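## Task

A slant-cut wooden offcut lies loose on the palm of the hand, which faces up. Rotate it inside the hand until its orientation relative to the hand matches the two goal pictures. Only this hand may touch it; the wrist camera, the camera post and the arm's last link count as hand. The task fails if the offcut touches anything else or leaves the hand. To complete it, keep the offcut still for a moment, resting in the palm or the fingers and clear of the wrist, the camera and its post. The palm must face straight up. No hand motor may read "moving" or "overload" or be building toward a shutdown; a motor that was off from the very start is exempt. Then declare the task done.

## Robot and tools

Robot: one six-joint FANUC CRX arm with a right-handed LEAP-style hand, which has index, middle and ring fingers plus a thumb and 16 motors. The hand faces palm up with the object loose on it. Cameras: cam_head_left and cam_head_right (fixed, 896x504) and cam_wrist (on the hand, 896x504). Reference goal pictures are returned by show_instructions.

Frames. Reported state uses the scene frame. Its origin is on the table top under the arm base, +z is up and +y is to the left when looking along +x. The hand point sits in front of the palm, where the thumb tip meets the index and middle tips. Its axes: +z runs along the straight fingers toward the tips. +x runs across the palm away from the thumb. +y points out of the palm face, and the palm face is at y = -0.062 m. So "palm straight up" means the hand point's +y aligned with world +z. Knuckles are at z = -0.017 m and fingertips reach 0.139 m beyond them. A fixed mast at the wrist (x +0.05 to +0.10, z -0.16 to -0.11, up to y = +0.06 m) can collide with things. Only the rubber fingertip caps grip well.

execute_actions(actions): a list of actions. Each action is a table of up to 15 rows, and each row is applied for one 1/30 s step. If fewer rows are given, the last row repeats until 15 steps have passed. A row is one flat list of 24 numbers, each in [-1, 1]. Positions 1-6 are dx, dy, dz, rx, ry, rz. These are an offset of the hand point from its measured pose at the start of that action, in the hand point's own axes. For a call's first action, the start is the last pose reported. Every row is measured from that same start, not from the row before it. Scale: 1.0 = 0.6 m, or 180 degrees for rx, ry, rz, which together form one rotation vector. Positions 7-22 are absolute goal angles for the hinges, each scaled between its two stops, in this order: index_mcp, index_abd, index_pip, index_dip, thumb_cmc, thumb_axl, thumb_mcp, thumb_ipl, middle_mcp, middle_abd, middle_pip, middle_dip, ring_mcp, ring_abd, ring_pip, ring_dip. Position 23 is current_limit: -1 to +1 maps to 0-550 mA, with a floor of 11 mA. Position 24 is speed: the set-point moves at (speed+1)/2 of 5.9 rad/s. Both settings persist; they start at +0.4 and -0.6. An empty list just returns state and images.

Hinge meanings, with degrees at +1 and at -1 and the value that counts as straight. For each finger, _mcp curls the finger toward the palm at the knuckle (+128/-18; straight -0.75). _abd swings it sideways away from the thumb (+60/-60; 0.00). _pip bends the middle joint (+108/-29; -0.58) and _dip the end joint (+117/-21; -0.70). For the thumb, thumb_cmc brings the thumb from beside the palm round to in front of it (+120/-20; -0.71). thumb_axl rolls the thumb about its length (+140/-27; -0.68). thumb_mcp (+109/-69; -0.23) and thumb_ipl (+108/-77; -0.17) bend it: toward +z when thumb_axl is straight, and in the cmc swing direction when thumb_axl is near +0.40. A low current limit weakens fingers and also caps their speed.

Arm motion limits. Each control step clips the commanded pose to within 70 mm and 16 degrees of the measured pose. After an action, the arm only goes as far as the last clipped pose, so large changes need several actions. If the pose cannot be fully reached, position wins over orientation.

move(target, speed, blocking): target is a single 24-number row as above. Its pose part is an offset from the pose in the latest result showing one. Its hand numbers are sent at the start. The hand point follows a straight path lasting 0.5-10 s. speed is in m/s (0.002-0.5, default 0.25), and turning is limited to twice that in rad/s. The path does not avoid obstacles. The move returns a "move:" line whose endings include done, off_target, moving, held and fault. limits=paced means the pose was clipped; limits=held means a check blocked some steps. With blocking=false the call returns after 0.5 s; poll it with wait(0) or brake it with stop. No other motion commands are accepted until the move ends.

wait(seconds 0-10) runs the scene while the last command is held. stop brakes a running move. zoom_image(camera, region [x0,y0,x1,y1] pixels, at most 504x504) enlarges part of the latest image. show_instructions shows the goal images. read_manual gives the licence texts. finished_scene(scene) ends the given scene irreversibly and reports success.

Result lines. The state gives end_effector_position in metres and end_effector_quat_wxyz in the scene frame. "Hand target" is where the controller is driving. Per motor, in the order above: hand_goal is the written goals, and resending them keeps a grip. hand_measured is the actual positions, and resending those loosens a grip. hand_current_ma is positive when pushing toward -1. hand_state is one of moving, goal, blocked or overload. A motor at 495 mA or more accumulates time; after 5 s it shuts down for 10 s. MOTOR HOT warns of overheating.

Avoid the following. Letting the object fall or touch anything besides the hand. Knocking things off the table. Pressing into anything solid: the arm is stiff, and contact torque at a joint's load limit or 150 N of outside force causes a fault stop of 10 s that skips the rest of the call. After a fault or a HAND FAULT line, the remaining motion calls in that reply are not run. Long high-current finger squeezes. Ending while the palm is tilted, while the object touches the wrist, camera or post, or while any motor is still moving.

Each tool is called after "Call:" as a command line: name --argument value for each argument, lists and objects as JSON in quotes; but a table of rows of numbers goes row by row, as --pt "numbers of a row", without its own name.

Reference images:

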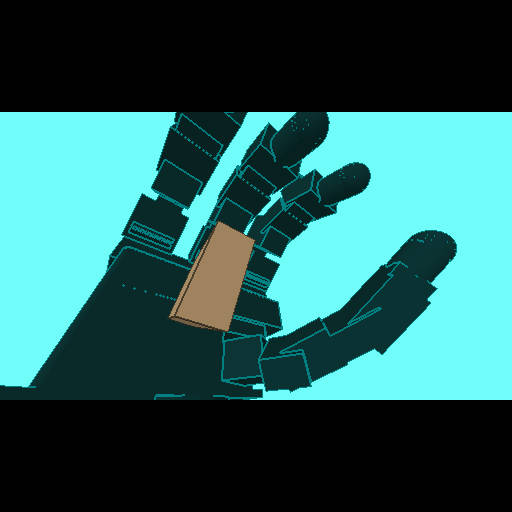

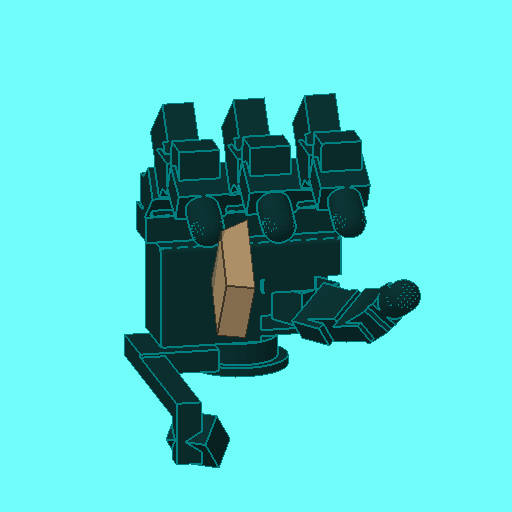

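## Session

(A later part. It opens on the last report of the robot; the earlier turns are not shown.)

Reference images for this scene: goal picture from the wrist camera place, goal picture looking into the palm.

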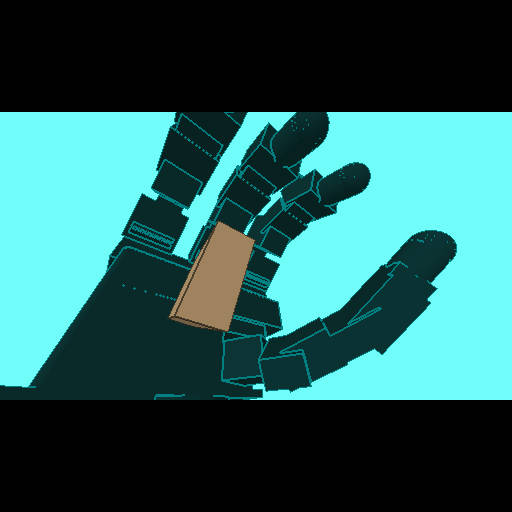

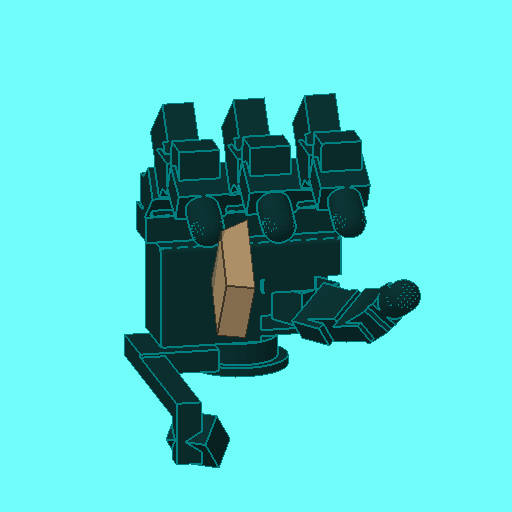

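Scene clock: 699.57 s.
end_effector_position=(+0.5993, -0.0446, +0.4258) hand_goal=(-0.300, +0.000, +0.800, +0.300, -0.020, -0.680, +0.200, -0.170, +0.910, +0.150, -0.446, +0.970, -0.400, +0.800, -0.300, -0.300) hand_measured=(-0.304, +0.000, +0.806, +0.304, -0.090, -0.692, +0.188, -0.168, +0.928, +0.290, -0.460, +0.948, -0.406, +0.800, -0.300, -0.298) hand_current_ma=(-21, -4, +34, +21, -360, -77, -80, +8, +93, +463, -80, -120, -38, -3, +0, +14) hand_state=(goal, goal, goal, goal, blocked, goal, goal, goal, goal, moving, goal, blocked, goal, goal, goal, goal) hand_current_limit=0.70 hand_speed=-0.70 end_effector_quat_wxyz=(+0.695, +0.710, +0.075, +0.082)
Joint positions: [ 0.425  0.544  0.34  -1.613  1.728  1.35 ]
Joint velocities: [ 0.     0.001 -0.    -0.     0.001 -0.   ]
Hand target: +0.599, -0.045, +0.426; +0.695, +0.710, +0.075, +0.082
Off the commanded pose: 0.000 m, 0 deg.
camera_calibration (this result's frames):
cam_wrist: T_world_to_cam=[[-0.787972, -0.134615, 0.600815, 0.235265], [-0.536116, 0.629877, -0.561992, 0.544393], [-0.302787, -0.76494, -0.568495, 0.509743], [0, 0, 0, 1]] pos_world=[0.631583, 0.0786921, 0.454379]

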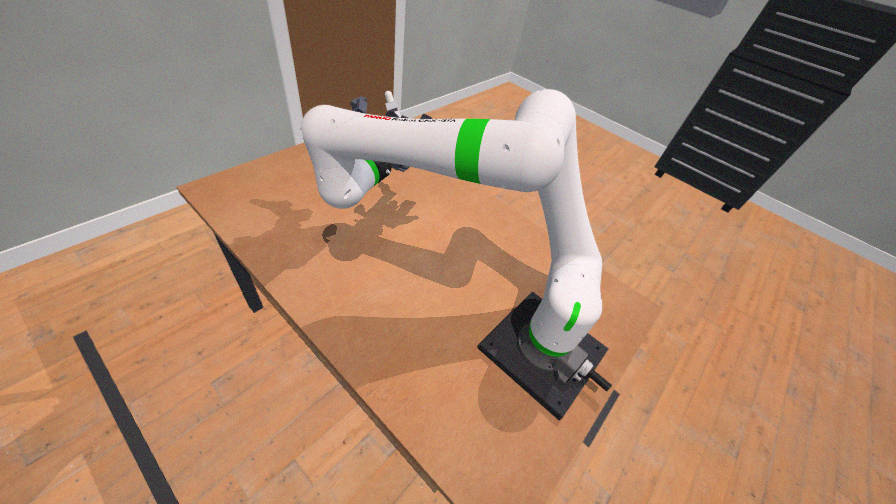

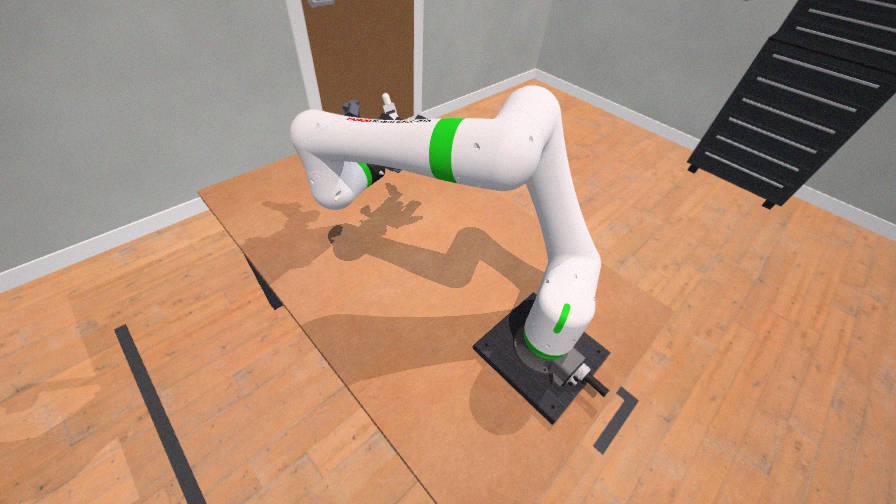

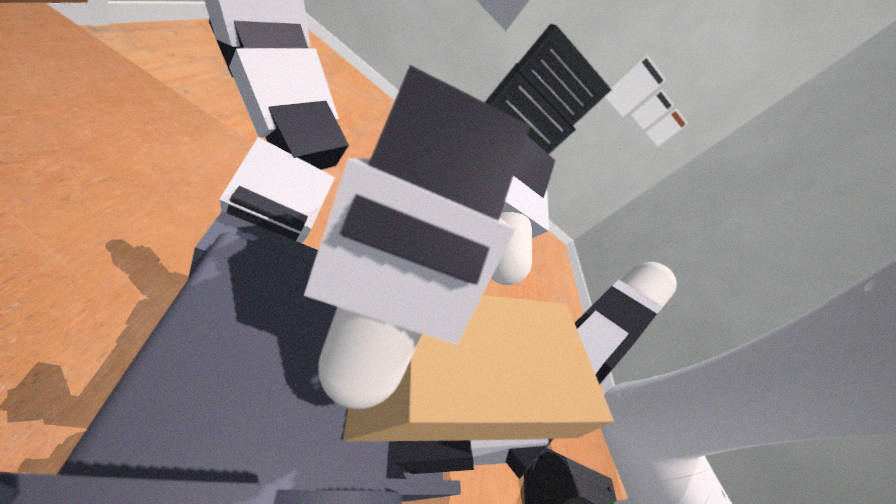

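Call:
execute_actions --actions '[[[0,0,0,0,0,0,-0.6,-0.3,-0.2,-0.3,-0.5,-0.68,0.2,-0.5,0.93,0.25,-0.445,0.97,-0.4,0.8,-0.3,-0.3,0.5,-0.6]],[[0,0,0,0,0,0,-0.6,-0.3,-0.2,-0.3,-1,-0.68,0.2,-1,0.94,0.2,-0.445,0.97,-0.4,0.8,-0.3,-0.3,0.5,-0.6]],[[0,0,0,0,0,0,-0.6,-0.3,-0.2,-0.3,-1,-0.68,0.5,-1,0.95,0.2,-0.445,0.97,-0.4,0.8,-0.3,-0.3,0.5,-0.6]],[[0,0,0,0,0,0,-0.6,-0.3,-0.2,-0.3,-1,-0.68,0.8,-1,0.95,0.2,-0.445,0.97,-0.4,0.8,-0.3,-0.3,0.5,-0.6]]]'

Scene clock: 735.87 s.
end_effector_position=(+0.5993, -0.0446, +0.4258) hand_goal=(-0.600, -0.300, -0.200, -0.300, -1.000, -0.680, +0.800, -1.000, +0.950, +0.200, -0.446, +0.970, -0.400, +0.800, -0.300, -0.300) hand_measured=(-0.608, -0.298, -0.200, -0.298, -0.992, -0.686, +0.518, -0.998, +0.954, +0.204, -0.446, +0.968, -0.406, +0.800, -0.300, -0.298) hand_current_ma=(-49, +13, +1, +14, +44, -41, -412, +16, +19, +21, -5, -13, -38, -3, +0, +14) hand_state=(goal, goal, goal, goal, goal, goal, blocked, goal, goal, goal, goal, goal, goal, goal, goal, goal) hand_current_limit=0.50 hand_speed=-0.60 end_effector_quat_wxyz=(+0.695, +0.710, +0.075, +0.082)
Joint positions: [ 0.425  0.544  0.34  -1.613  1.728  1.35 ]
Joint velocities: [ 0.    -0.    -0.     0.001  0.001 -0.   ]
Hand target: +0.599, -0.045, +0.426; +0.695, +0.710, +0.075, +0.082
Off the commanded pose: 0.000 m, 0 deg.
camera_calibration (this result's frames):
cam_wrist: T_world_to_cam=[[-0.787972, -0.134615, 0.600815, 0.235265], [-0.536115, 0.629878, -0.561992, 0.544393], [-0.302787, -0.76494, -0.568495, 0.509743], [0, 0, 0, 1]] pos_world=[0.631583, 0.078692, 0.454379]

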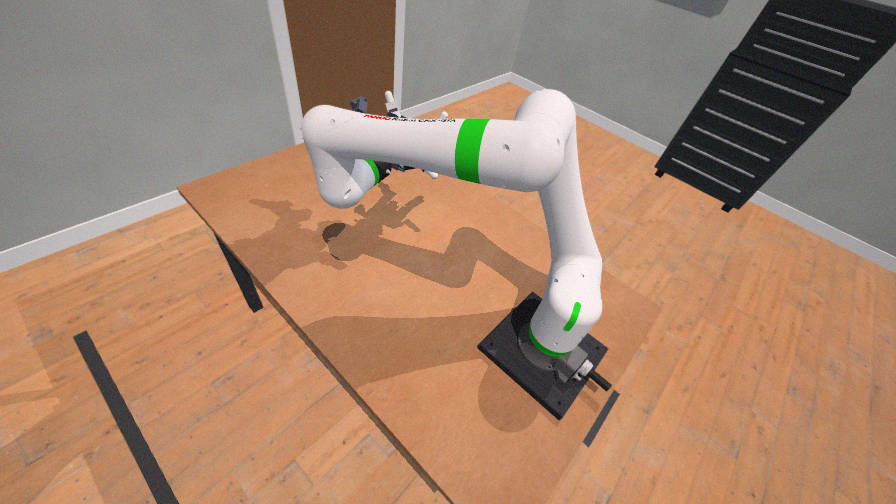

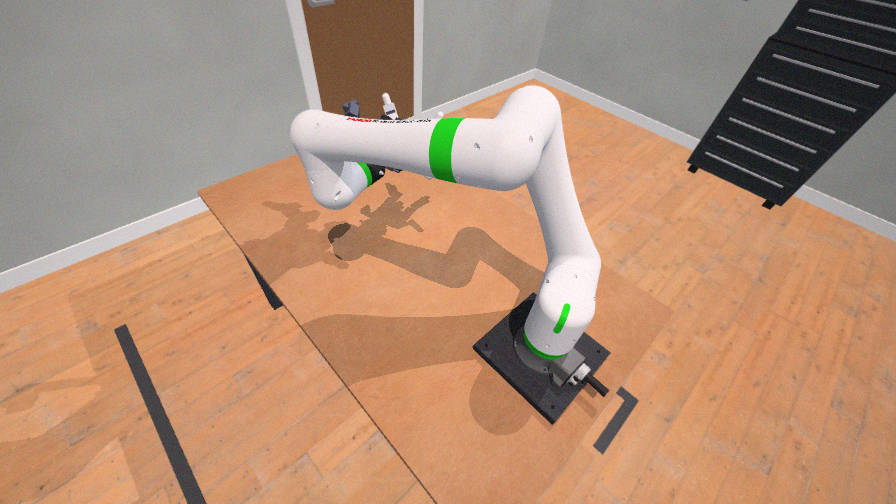

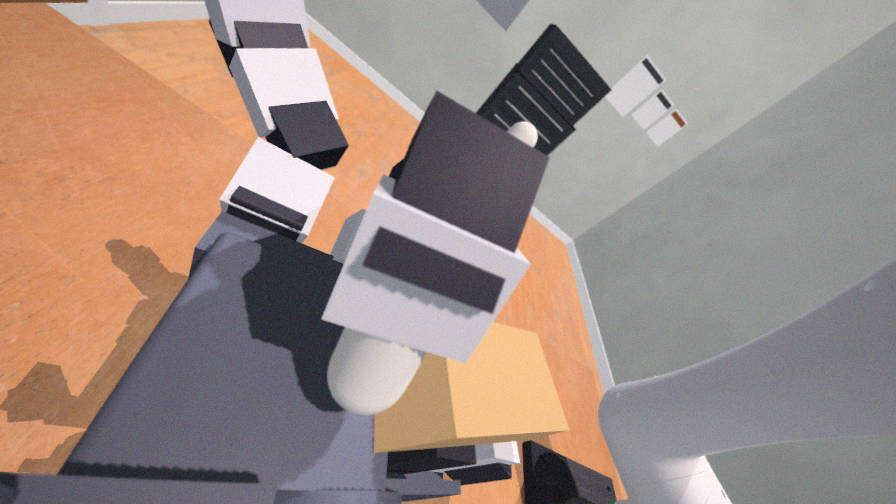

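Call:
execute_actions --actions '[[[0,0,0,0,0,0,-0.6,-0.3,-0.2,-0.3,-0.7,-0.68,0.5,-1,0.95,0.17,-0.445,0.97,-0.4,0.8,-0.3,-0.3,0.6,-0.7]],[[0,0,0,0,0,0,-0.6,-0.3,-0.2,-0.3,-0.45,-0.68,0.5,-1,0.94,0.17,-0.445,0.97,-0.4,0.8,-0.3,-0.3,0.6,-0.7]],[[0,0,0,0,0,0,-0.6,-0.3,-0.2,-0.3,-0.2,-0.68,0.5,-1,0.94,0.17,-0.445,0.97,-0.4,0.8,-0.3,-0.3,0.6,-0.7]]]'

Scene clock: 761.97 s.
end_effector_position=(+0.5993, -0.0446, +0.4258) hand_goal=(-0.600, -0.300, -0.200, -0.300, -0.200, -0.680, +0.500, -1.000, +0.940, +0.170, -0.446, +0.970, -0.400, +0.800, -0.300, -0.300) hand_measured=(-0.608, -0.298, -0.200, -0.298, -0.230, -0.686, +0.500, -0.998, +0.944, +0.174, -0.446, +0.968, -0.406, +0.800, -0.300, -0.298) hand_current_ma=(-49, +13, +1, +14, -149, -44, +5, +13, +19, +20, -5, -13, -38, -3, +0, +14) hand_state=(goal, goal, goal, goal, moving, goal, goal, goal, goal, goal, goal, goal, goal, goal, goal, goal) hand_current_limit=0.60 hand_speed=-0.70 end_effector_quat_wxyz=(+0.695, +0.710, +0.075, +0.082)
Joint positions: [ 0.425  0.544  0.34  -1.613  1.728  1.35 ]
Joint velocities: [ 0.     0.    -0.     0.     0.001 -0.   ]
Hand target: +0.599, -0.045, +0.426; +0.695, +0.710, +0.075, +0.082
Off the commanded pose: 0.000 m, 0 deg.
camera_calibration (this result's frames):
cam_wrist: T_world_to_cam=[[-0.787972, -0.134615, 0.600815, 0.235265], [-0.536116, 0.629878, -0.561991, 0.544393], [-0.302787, -0.76494, -0.568495, 0.509743], [0, 0, 0, 1]] pos_world=[0.631583, 0.0786921, 0.454379]

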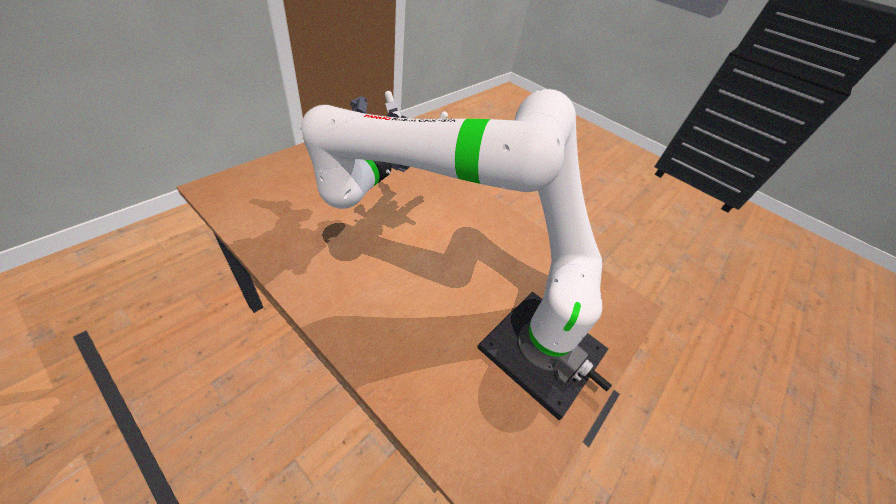

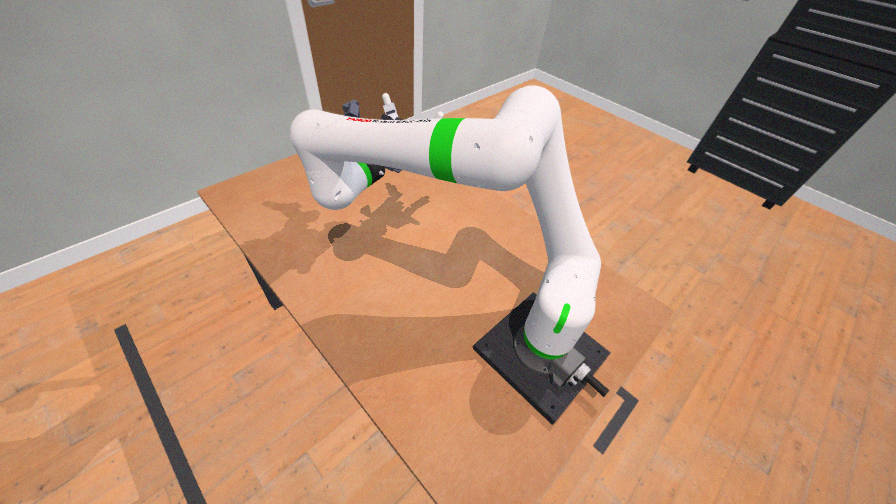

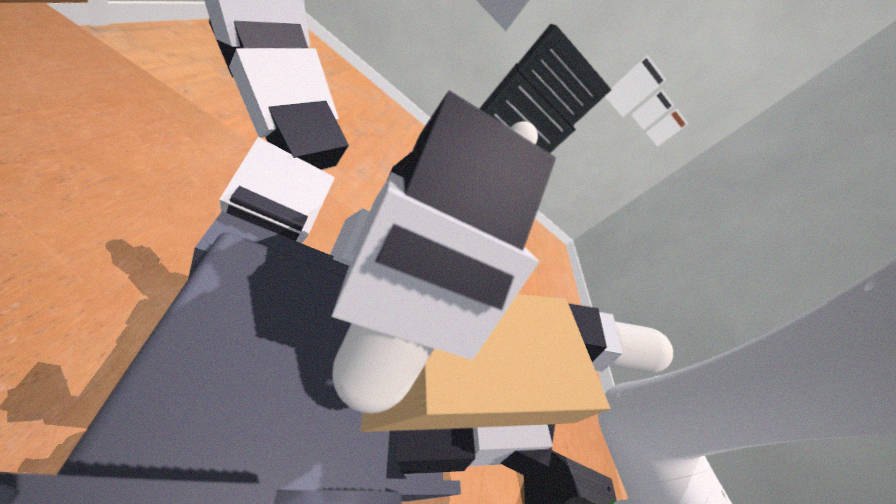

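Call:
execute_actions --actions '[[[0,0,0,0,0,0,-0.6,-0.3,-0.2,-0.3,0.0,-0.68,0.6,-1,0.94,0.2,-0.445,0.97,-0.4,0.8,-0.3,-0.3,0.6,-0.7]],[[0,0,0,0,0,0,-0.6,-0.3,-0.2,-0.3,0.2,-0.68,0.65,-1,0.93,0.25,-0.445,0.97,-0.4,0.8,-0.3,-0.3,0.6,-0.7]]]'

Scene clock: 771.07 s.
end_effector_position=(+0.5993, -0.0446, +0.4258) hand_goal=(-0.600, -0.300, -0.200, -0.300, +0.200, -0.680, +0.650, -1.000, +0.930, +0.250, -0.446, +0.970, -0.400, +0.800, -0.300, -0.300) hand_measured=(-0.608, -0.298, -0.200, -0.298, +0.178, -0.686, +0.652, -0.998, +0.940, +0.250, -0.446, +0.968, -0.406, +0.800, -0.300, -0.298) hand_current_ma=(-49, +13, +1, +14, -114, -44, +8, +13, +50, +3, -5, -13, -38, -3, +0, +14) hand_state=(goal, goal, goal, goal, blocked, goal, goal, goal, goal, goal, goal, goal, goal, goal, goal, goal) hand_current_limit=0.60 hand_speed=-0.70 end_effector_quat_wxyz=(+0.695, +0.710, +0.075, +0.082)
Joint positions: [ 0.425  0.544  0.34  -1.613  1.728  1.35 ]
Joint velocities: [ 0.     0.001 -0.     0.     0.    -0.   ]
Hand target: +0.599, -0.045, +0.426; +0.695, +0.710, +0.075, +0.082
Off the commanded pose: 0.000 m, 0 deg.
camera_calibration (this result's frames):
cam_wrist: T_world_to_cam=[[-0.787972, -0.134616, 0.600815, 0.235265], [-0.536116, 0.629877, -0.561991, 0.544393], [-0.302787, -0.76494, -0.568495, 0.509742], [0, 0, 0, 1]] pos_world=[0.631583, 0.0786921, 0.454379]

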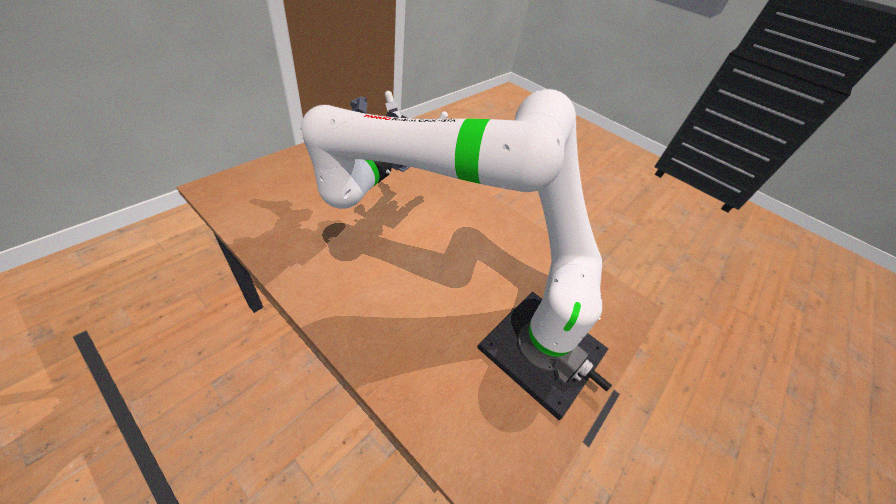

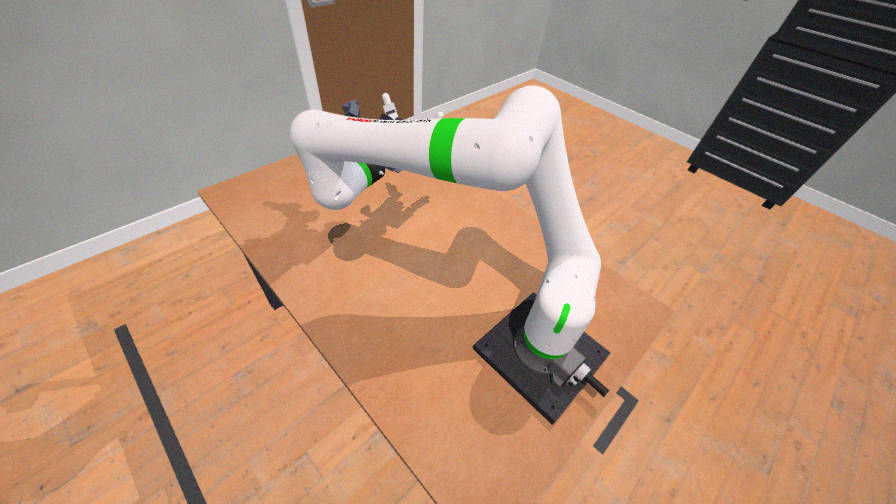

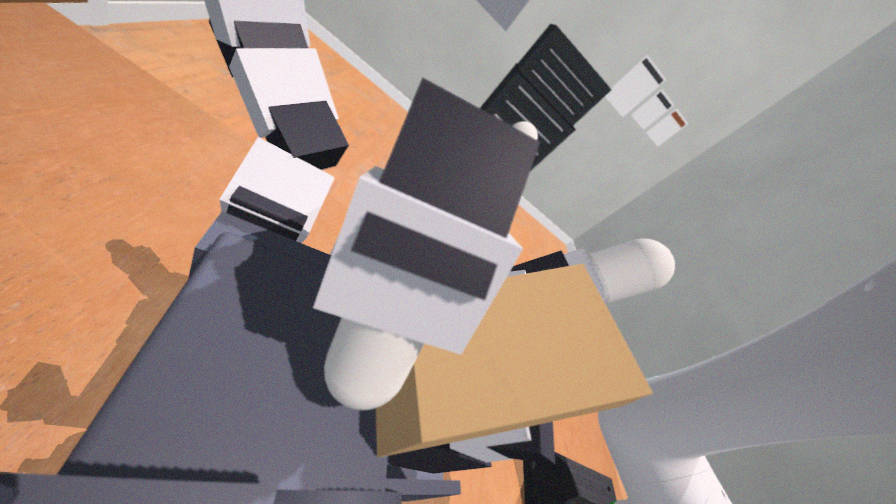

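Call:
execute_actions --actions '[[[0,0,0,0,0,0,-0.6,-0.3,-0.2,-0.3,0.35,-0.68,0.65,-1,0.93,0.32,-0.445,0.97,-0.4,0.8,-0.3,-0.3,0.6,-0.7]],[[0,0,0,0,0,0,-0.6,-0.3,-0.2,-0.3,0.5,-0.68,0.65,-1,0.93,0.4,-0.445,0.97,-0.4,0.8,-0.3,-0.3,0.6,-0.7]]]'

Scene clock: 780.57 s.
end_effector_position=(+0.5993, -0.0446, +0.4258) hand_goal=(-0.600, -0.300, -0.200, -0.300, +0.500, -0.680, +0.650, -1.000, +0.930, +0.400, -0.446, +0.970, -0.400, +0.800, -0.300, -0.300) hand_measured=(-0.608, -0.298, -0.200, -0.298, +0.488, -0.684, +0.652, -0.998, +0.940, +0.400, -0.446, +0.968, -0.406, +0.800, -0.300, -0.298) hand_current_ma=(-49, +12, +1, +14, -63, -26, +16, +13, +50, +4, -3, -12, -38, -3, +0, +14) hand_state=(goal, goal, goal, goal, goal, goal, goal, goal, goal, goal, goal, goal, goal, goal, goal, goal) hand_current_limit=0.60 hand_speed=-0.70 end_effector_quat_wxyz=(+0.695, +0.710, +0.075, +0.082)
Joint positions: [ 0.425  0.544  0.34  -1.613  1.728  1.35 ]
Joint velocities: [-0.    -0.     0.    -0.     0.001  0.   ]
Hand target: +0.599, -0.045, +0.426; +0.695, +0.710, +0.075, +0.082
Off the commanded pose: 0.000 m, 0 deg.
camera_calibration (this result's frames):
cam_wrist: T_world_to_cam=[[-0.787972, -0.134615, 0.600815, 0.235265], [-0.536115, 0.629877, -0.561992, 0.544393], [-0.302787, -0.76494, -0.568495, 0.509742], [0, 0, 0, 1]] pos_world=[0.631583, 0.0786919, 0.45438]

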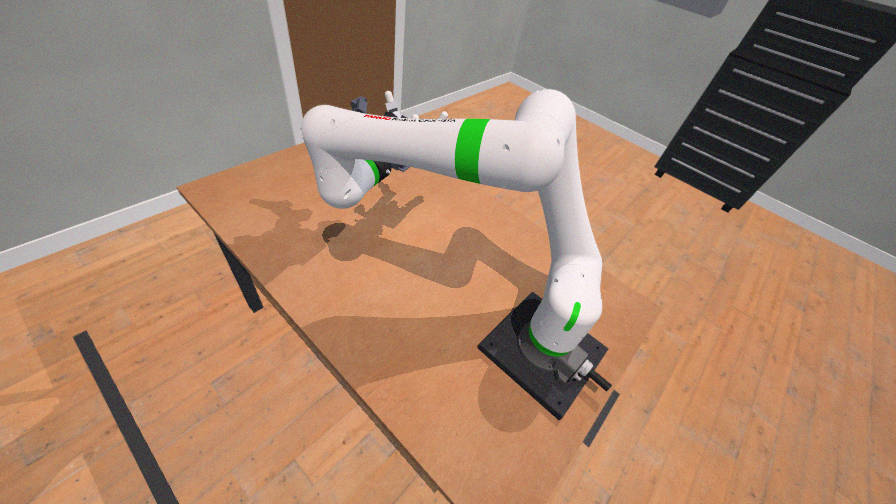

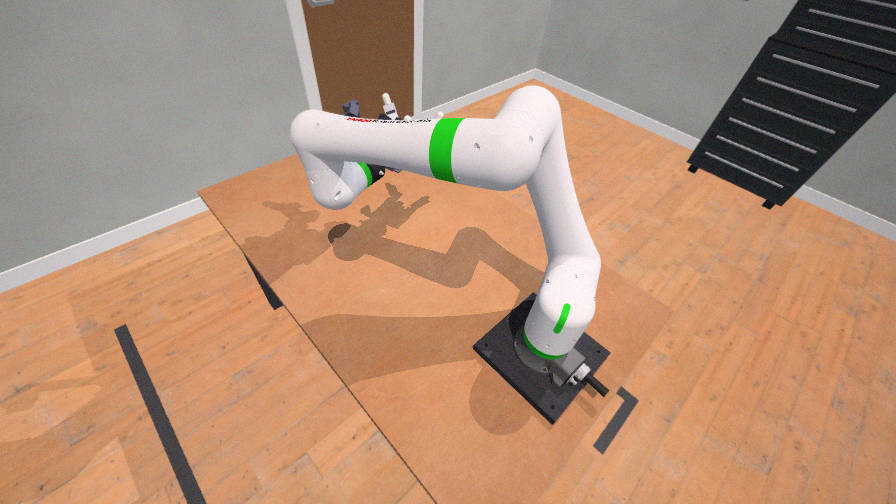

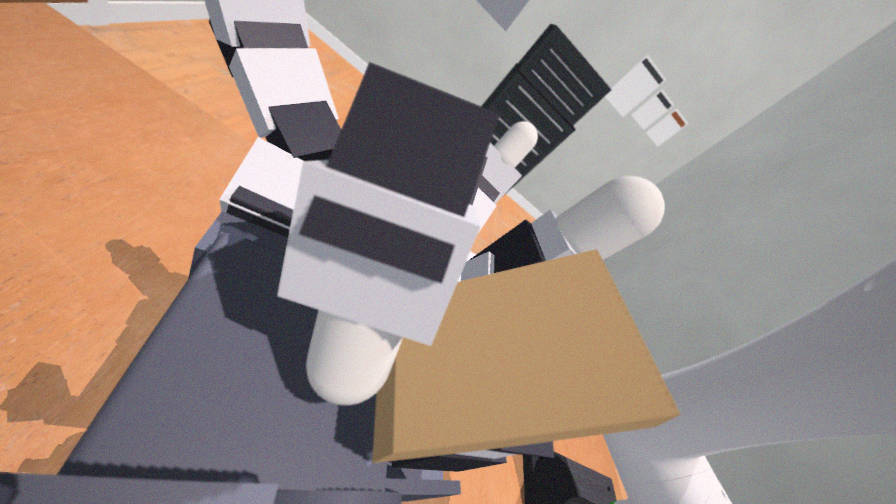

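Call:
execute_actions --actions '[[[0,0,0,0,0,0,-0.6,-0.3,-0.2,-0.3,0.65,-0.68,0.65,-1,0.93,0.42,-0.445,0.97,-0.4,0.8,-0.3,-0.3,0.6,-0.7]],[[0,0,0,0,0,0,-0.6,-0.3,-0.2,-0.3,0.78,-0.68,0.65,-1,0.93,0.45,-0.445,0.97,-0.4,0.8,-0.3,-0.3,0.6,-0.7]]]'

Scene clock: 793.20 s.
end_effector_position=(+0.5993, -0.0446, +0.4258) hand_goal=(-0.600, -0.300, -0.200, -0.300, +0.780, -0.680, +0.650, -1.000, +0.930, +0.450, -0.446, +0.970, -0.400, +0.800, -0.300, -0.300) hand_measured=(-0.608, -0.298, -0.200, -0.298, +0.698, -0.688, +0.654, -0.998, +0.940, +0.480, -0.454, +0.958, -0.406, +0.800, -0.300, -0.298) hand_current_ma=(-49, +12, +1, +14, -418, -54, +28, +13, +57, +139, -41, -61, -38, -3, +0, +14) hand_state=(goal, goal, goal, goal, blocked, goal, goal, goal, goal, blocked, goal, goal, goal, goal, goal, goal) hand_current_limit=0.60 hand_speed=-0.70 end_effector_quat_wxyz=(+0.695, +0.710, +0.075, +0.082)
Joint positions: [ 0.425  0.544  0.34  -1.613  1.728  1.35 ]
Joint velocities: [-0.     0.     0.     0.001 -0.001  0.   ]
Hand target: +0.599, -0.045, +0.426; +0.695, +0.710, +0.075, +0.082
Off the commanded pose: 0.000 m, 0 deg.
camera_calibration (this result's frames):
cam_wrist: T_world_to_cam=[[-0.787972, -0.134615, 0.600815, 0.235265], [-0.536116, 0.629877, -0.561992, 0.544393], [-0.302787, -0.76494, -0.568495, 0.509743], [0, 0, 0, 1]] pos_world=[0.631583, 0.078692, 0.454379]

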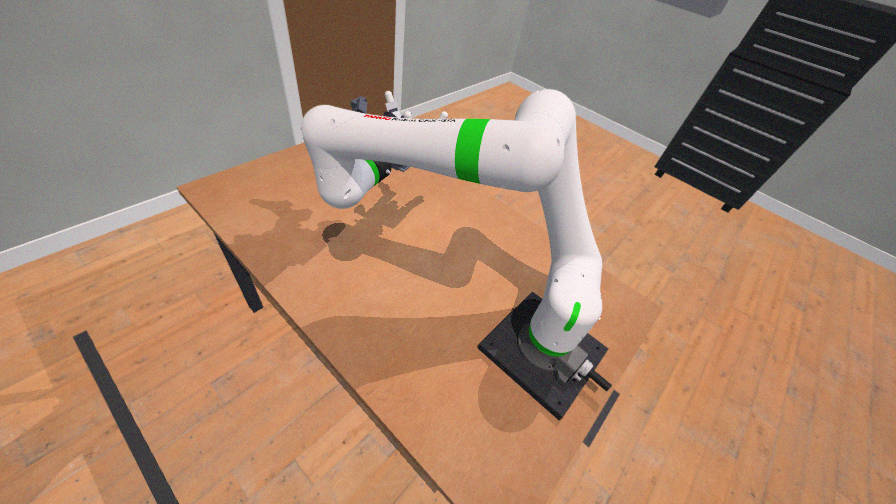

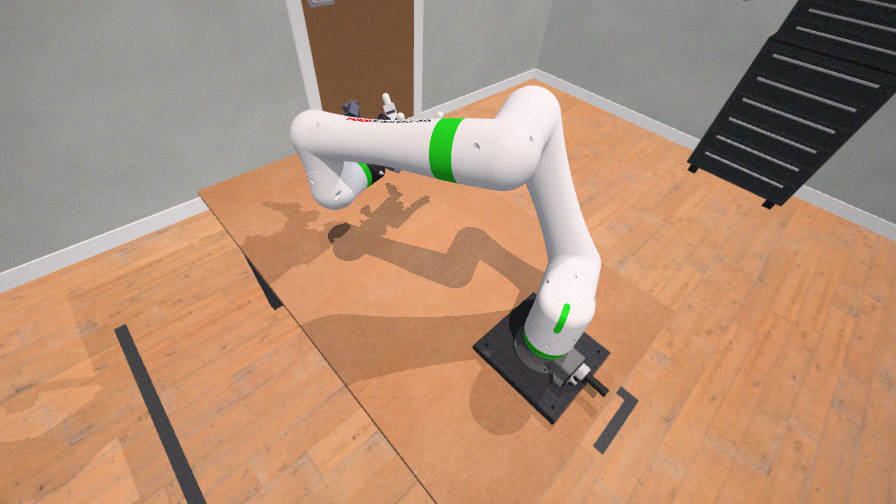

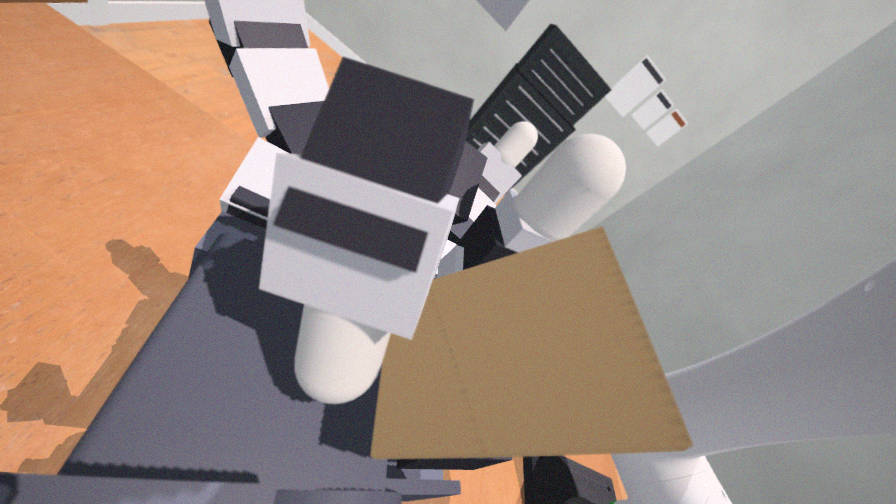

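Call:
execute_actions --actions '[[[0,0,0,0,0,0,-0.6,-0.3,-0.2,-0.3,0.7,-0.68,0.65,-1,0.79,0.74,-0.22,0.73,-0.5,0.9,-0.3,-0.3,0.6,-0.65]],[[0,0,0,0,0,0,-0.6,-0.3,-0.2,-0.3,0.7,-0.68,0.65,-1,0.644,1.0,0.007,0.5,-0.5,0.9,-0.3,-0.3,0.6,-0.65]],[[0,0,0,0,0,0,-0.6,-0.3,-0.2,-0.3,0.7,-0.68,0.65,-1,0.6,1.0,0.15,0.41,-0.5,0.9,-0.3,-0.3,0.6,-0.75]]]'

Scene clock: 870.73 s.
end_effector_position=(+0.5993, -0.0446, +0.4258) hand_goal=(-0.600, -0.300, -0.200, -0.300, +0.700, -0.680, +0.650, -1.000, +0.600, +1.000, +0.150, +0.410, -0.500, +0.900, -0.300, -0.300) hand_measured=(-0.608, -0.298, -0.200, -0.298, +0.698, -0.682, +0.652, -0.998, +0.598, +1.000, +0.134, +0.408, -0.506, +0.898, -0.300, -0.298) hand_current_ma=(-49, +12, +0, +14, -12, -7, +14, +13, -7, -1, -87, -6, -38, -9, -1, +14) hand_state=(goal, goal, goal, goal, goal, goal, goal, goal, goal, goal, goal, goal, goal, goal, goal, goal) hand_current_limit=0.60 hand_speed=-0.75 end_effector_quat_wxyz=(+0.695, +0.710, +0.075, +0.082)
Joint positions: [ 0.425  0.544  0.34  -1.613  1.728  1.35 ]
Joint velocities: [-0.    -0.    -0.     0.001 -0.    -0.001]
Hand target: +0.599, -0.045, +0.426; +0.695, +0.710, +0.075, +0.082
Off the commanded pose: 0.000 m, 0 deg.
camera_calibration (this result's frames):
cam_wrist: T_world_to_cam=[[-0.787972, -0.134615, 0.600815, 0.235265], [-0.536115, 0.629878, -0.561992, 0.544393], [-0.302787, -0.76494, -0.568495, 0.509743], [0, 0, 0, 1]] pos_world=[0.631583, 0.078692, 0.45438]

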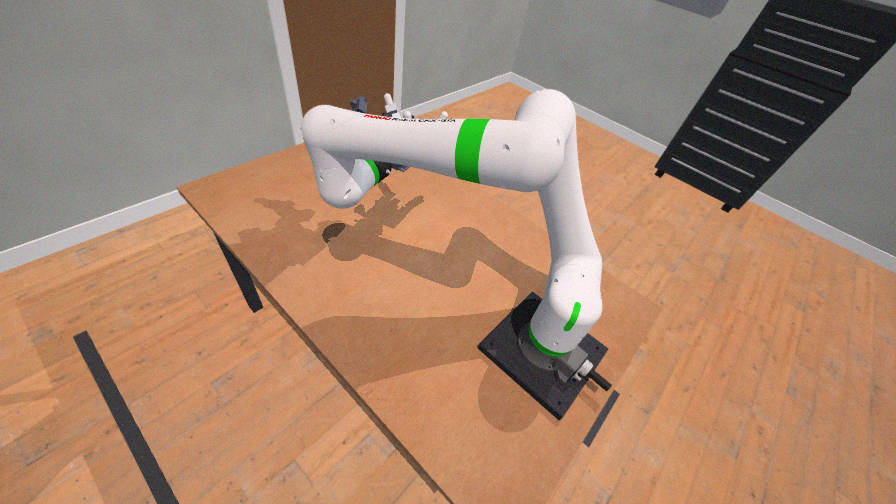

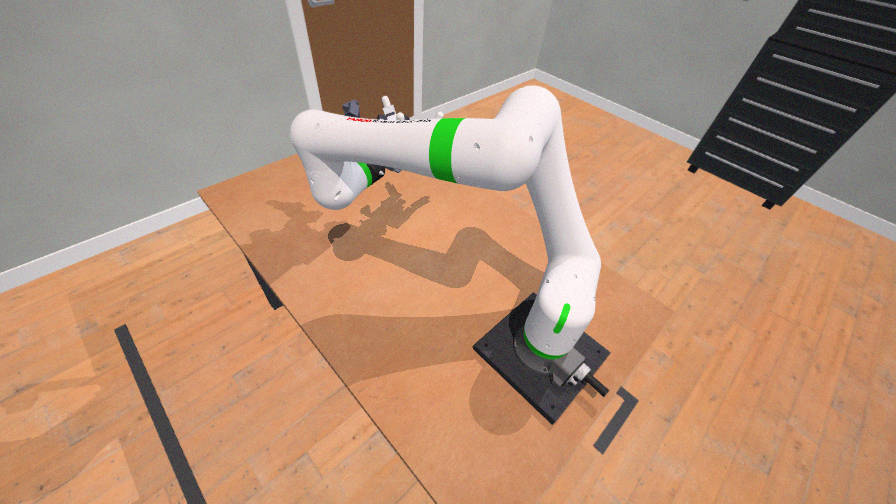

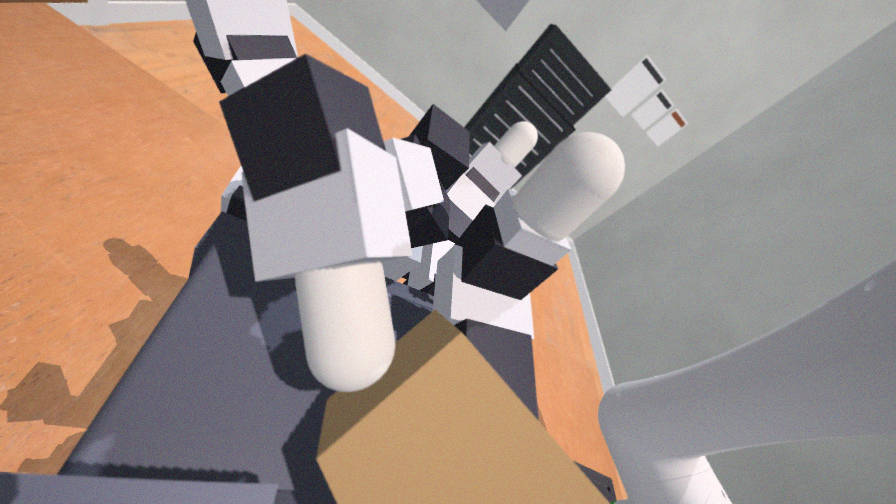

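Call:
zoom_image --camera "cam_wrist" --region '[230, 250, 680, 504]'

Call:
zoom_image --camera "cam_head_left" --region '[300, 70, 480, 220]'

Region (230, 250, 680, 504) of cam_wrist's 896x504 image, scaled by 1.120, with more detail than that image has; it fills the top 284 rows of this view, and the rest is white.

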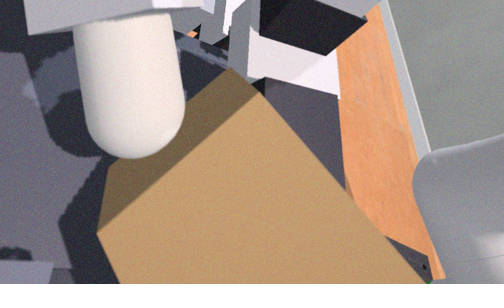

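Region (300, 70, 480, 220) of cam_head_left's 896x504 image, scaled by 2.800, with more detail than that image has.

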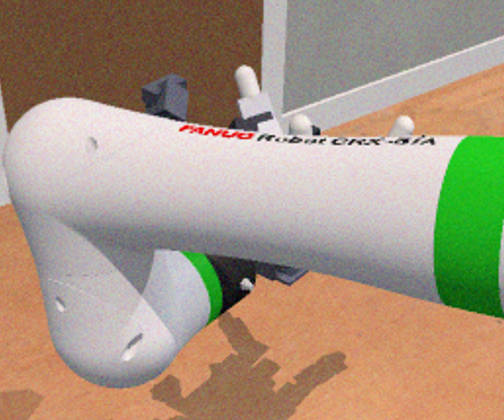

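Call:
move --target '[0,0,0,0.09,0,0,-0.6,-0.3,-0.2,-0.3,0.6,-0.68,0.65,-1,0.644,1.0,-0.05,0.5,-0.3,0.5,0.3,0.3,0.6,-0.7]' --speed 0.15

Scene clock: 921.13 s.
end_effector_position=(+0.5993, -0.0446, +0.4258) hand_goal=(-0.600, -0.300, -0.200, -0.300, +0.600, -0.680, +0.650, -1.000, +0.644, +1.000, -0.050, +0.500, -0.300, +0.500, +0.300, +0.300) hand_measured=(-0.608, -0.298, -0.200, -0.298, +0.602, -0.680, +0.652, -0.998, +0.644, +1.000, -0.046, +0.498, -0.318, +0.504, +0.296, +0.298) hand_current_ma=(-49, +12, -2, +13, +14, -7, +17, +13, -2, -1, +20, -13, -110, +20, -19, -13) hand_state=(goal, goal, goal, goal, goal, goal, goal, goal, goal, goal, goal, goal, goal, goal, goal, goal) hand_current_limit=0.60 hand_speed=-0.70 end_effector_quat_wxyz=(+0.588, +0.801, +0.087, +0.071)
Joint positions: [ 0.39   0.468  0.409 -1.871  1.672  1.466]
Joint velocities: [-0.    -0.001  0.001 -0.001  0.    -0.   ]
Hand target: +0.599, -0.045, +0.426; +0.588, +0.801, +0.087, +0.071
Off the commanded pose: 0.000 m, 0 deg.
move: done
camera_calibration (this result's frames):
cam_wrist: T_world_to_cam=[[-0.749057, -0.302585, 0.58937, 0.209365], [-0.567353, 0.752332, -0.334824, 0.471842], [-0.342089, -0.585183, -0.735211, 0.612311], [0, 0, 0, 1]] pos_world=[0.633992, 0.0666833, 0.484769]

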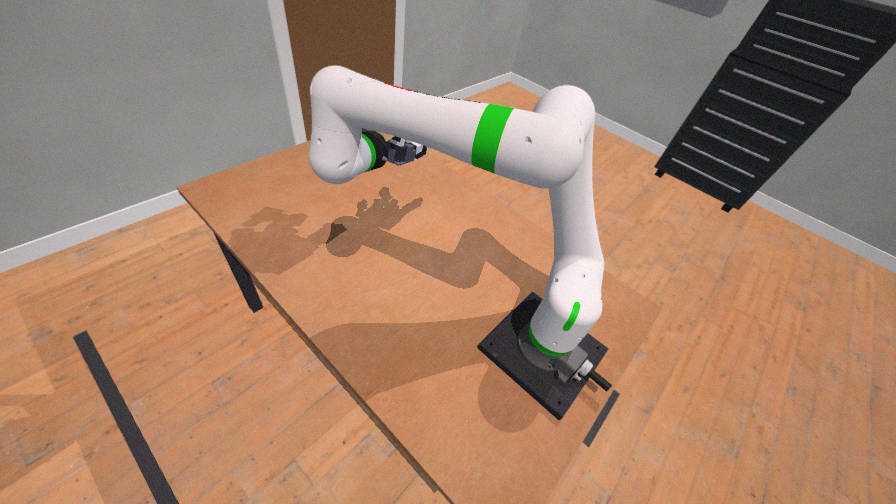

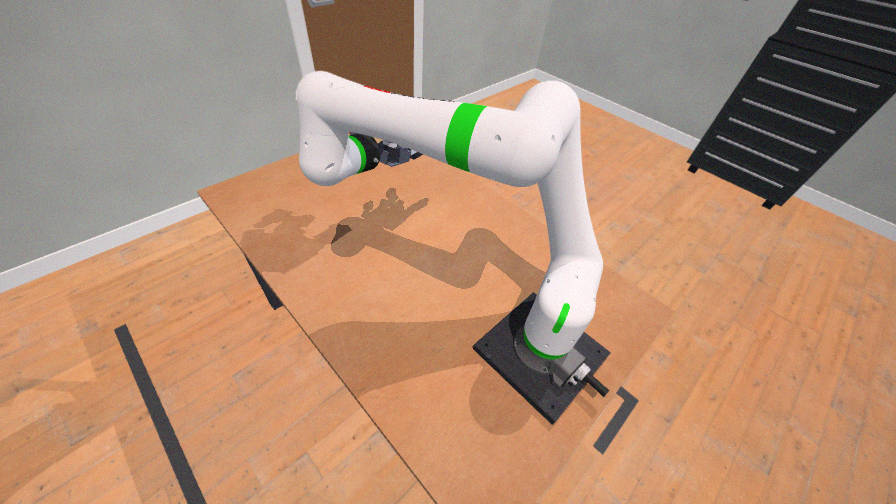

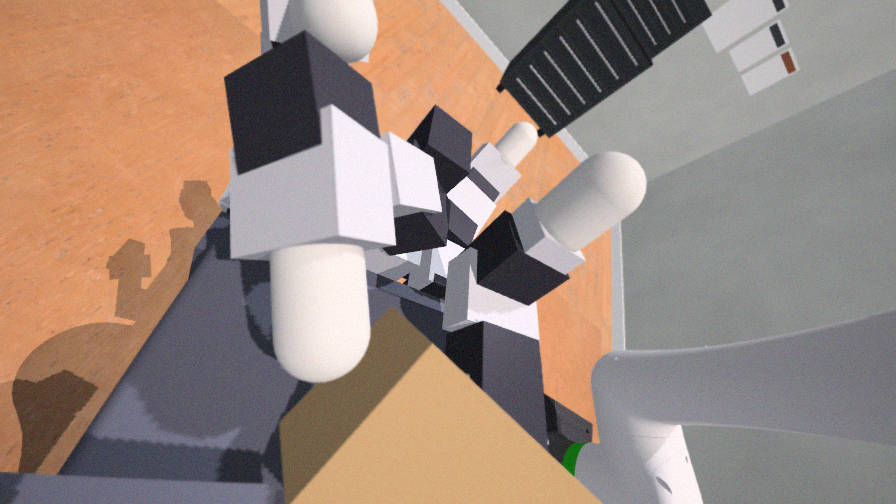

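Call:
execute_actions --actions '[[[0,0,0,0,0,0,-0.4,-0.5,-0.2,-0.3,0.6,-0.68,0.65,-1,0.3,0.8,-0.3,0.5,-0.1,0.5,-0.2,0.3,0.6,-0.5]],[[0,0,0,0,0,0,-0.4,-0.5,-0.2,-0.3,0.6,-0.68,0.65,-1,-0.05,0.2,-0.3,0.2,-0.05,0.4,-0.3,0.2,0.6,-0.5]],[[0,0,0,0,0,0,-0.4,-0.5,-0.2,-0.3,0.6,-0.68,0.65,-1,-0.05,0.0,-0.3,0.2,-0.05,0.2,-0.3,0.2,0.6,-0.5]]]'

Scene clock: 939.33 s.
end_effector_position=(+0.5993, -0.0446, +0.4258) hand_goal=(-0.400, -0.500, -0.200, -0.300, +0.600, -0.680, +0.650, -1.000, -0.050, +0.000, -0.300, +0.200, -0.050, +0.200, -0.300, +0.200) hand_measured=(-0.422, -0.498, -0.200, -0.298, +0.602, -0.680, +0.652, -0.998, -0.058, +0.002, -0.300, +0.204, -0.070, +0.204, -0.304, +0.204) hand_current_ma=(-133, +12, -3, +13, +13, -7, +18, +13, -43, +14, +5, +17, -117, +21, -22, +16) hand_state=(blocked, goal, goal, goal, goal, goal, goal, goal, goal, goal, goal, goal, goal, goal, goal, goal) hand_current_limit=0.60 hand_speed=-0.50 end_effector_quat_wxyz=(+0.588, +0.801, +0.087, +0.071)
Joint positions: [ 0.39   0.468  0.409 -1.871  1.672  1.466]
Joint velocities: [-0.    -0.     0.001  0.     0.001 -0.001]
Hand target: +0.599, -0.045, +0.426; +0.588, +0.801, +0.087, +0.071
Off the commanded pose: 0.000 m, 0 deg.
camera_calibration (this result's frames):
cam_wrist: T_world_to_cam=[[-0.749085, -0.302597, 0.589328, 0.209378], [-0.56733, 0.75235, -0.334822, 0.471839], [-0.342065, -0.585153, -0.735246, 0.612324], [0, 0, 0, 1]] pos_world=[0.633985, 0.0666727, 0.484798]

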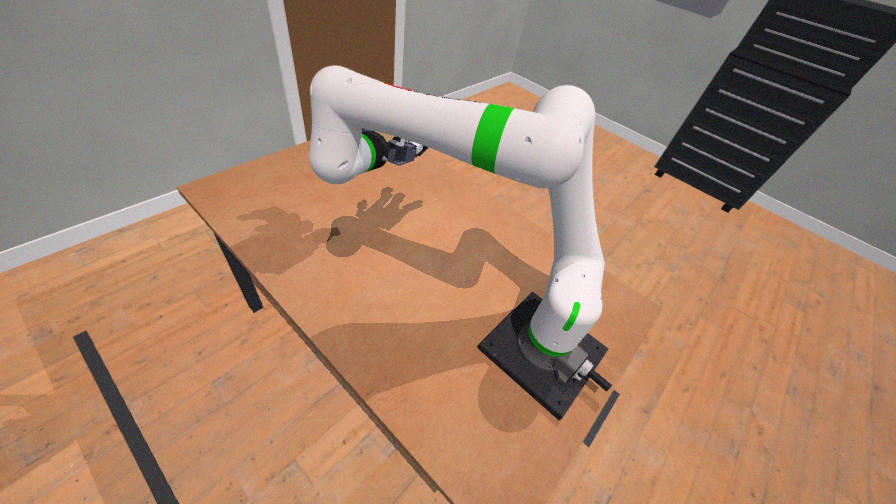

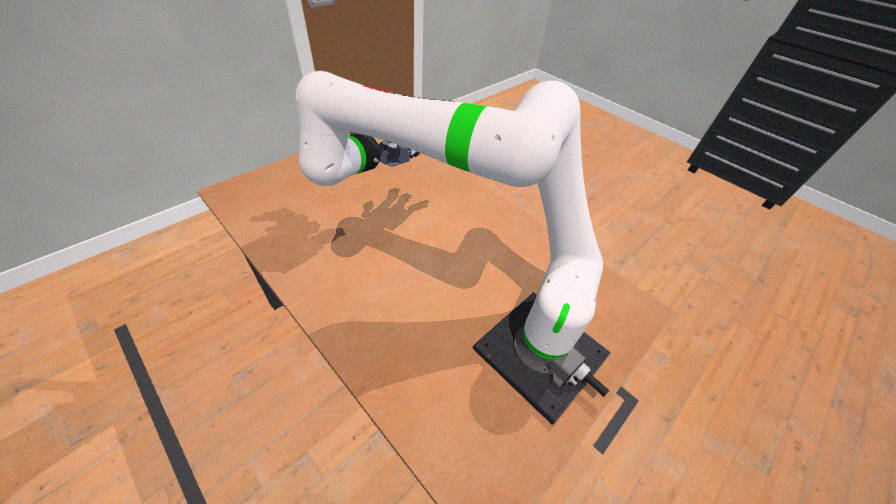

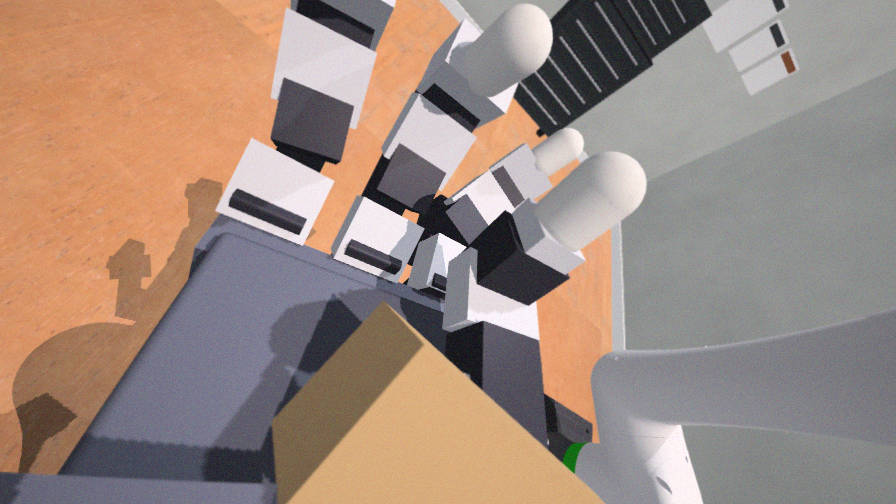

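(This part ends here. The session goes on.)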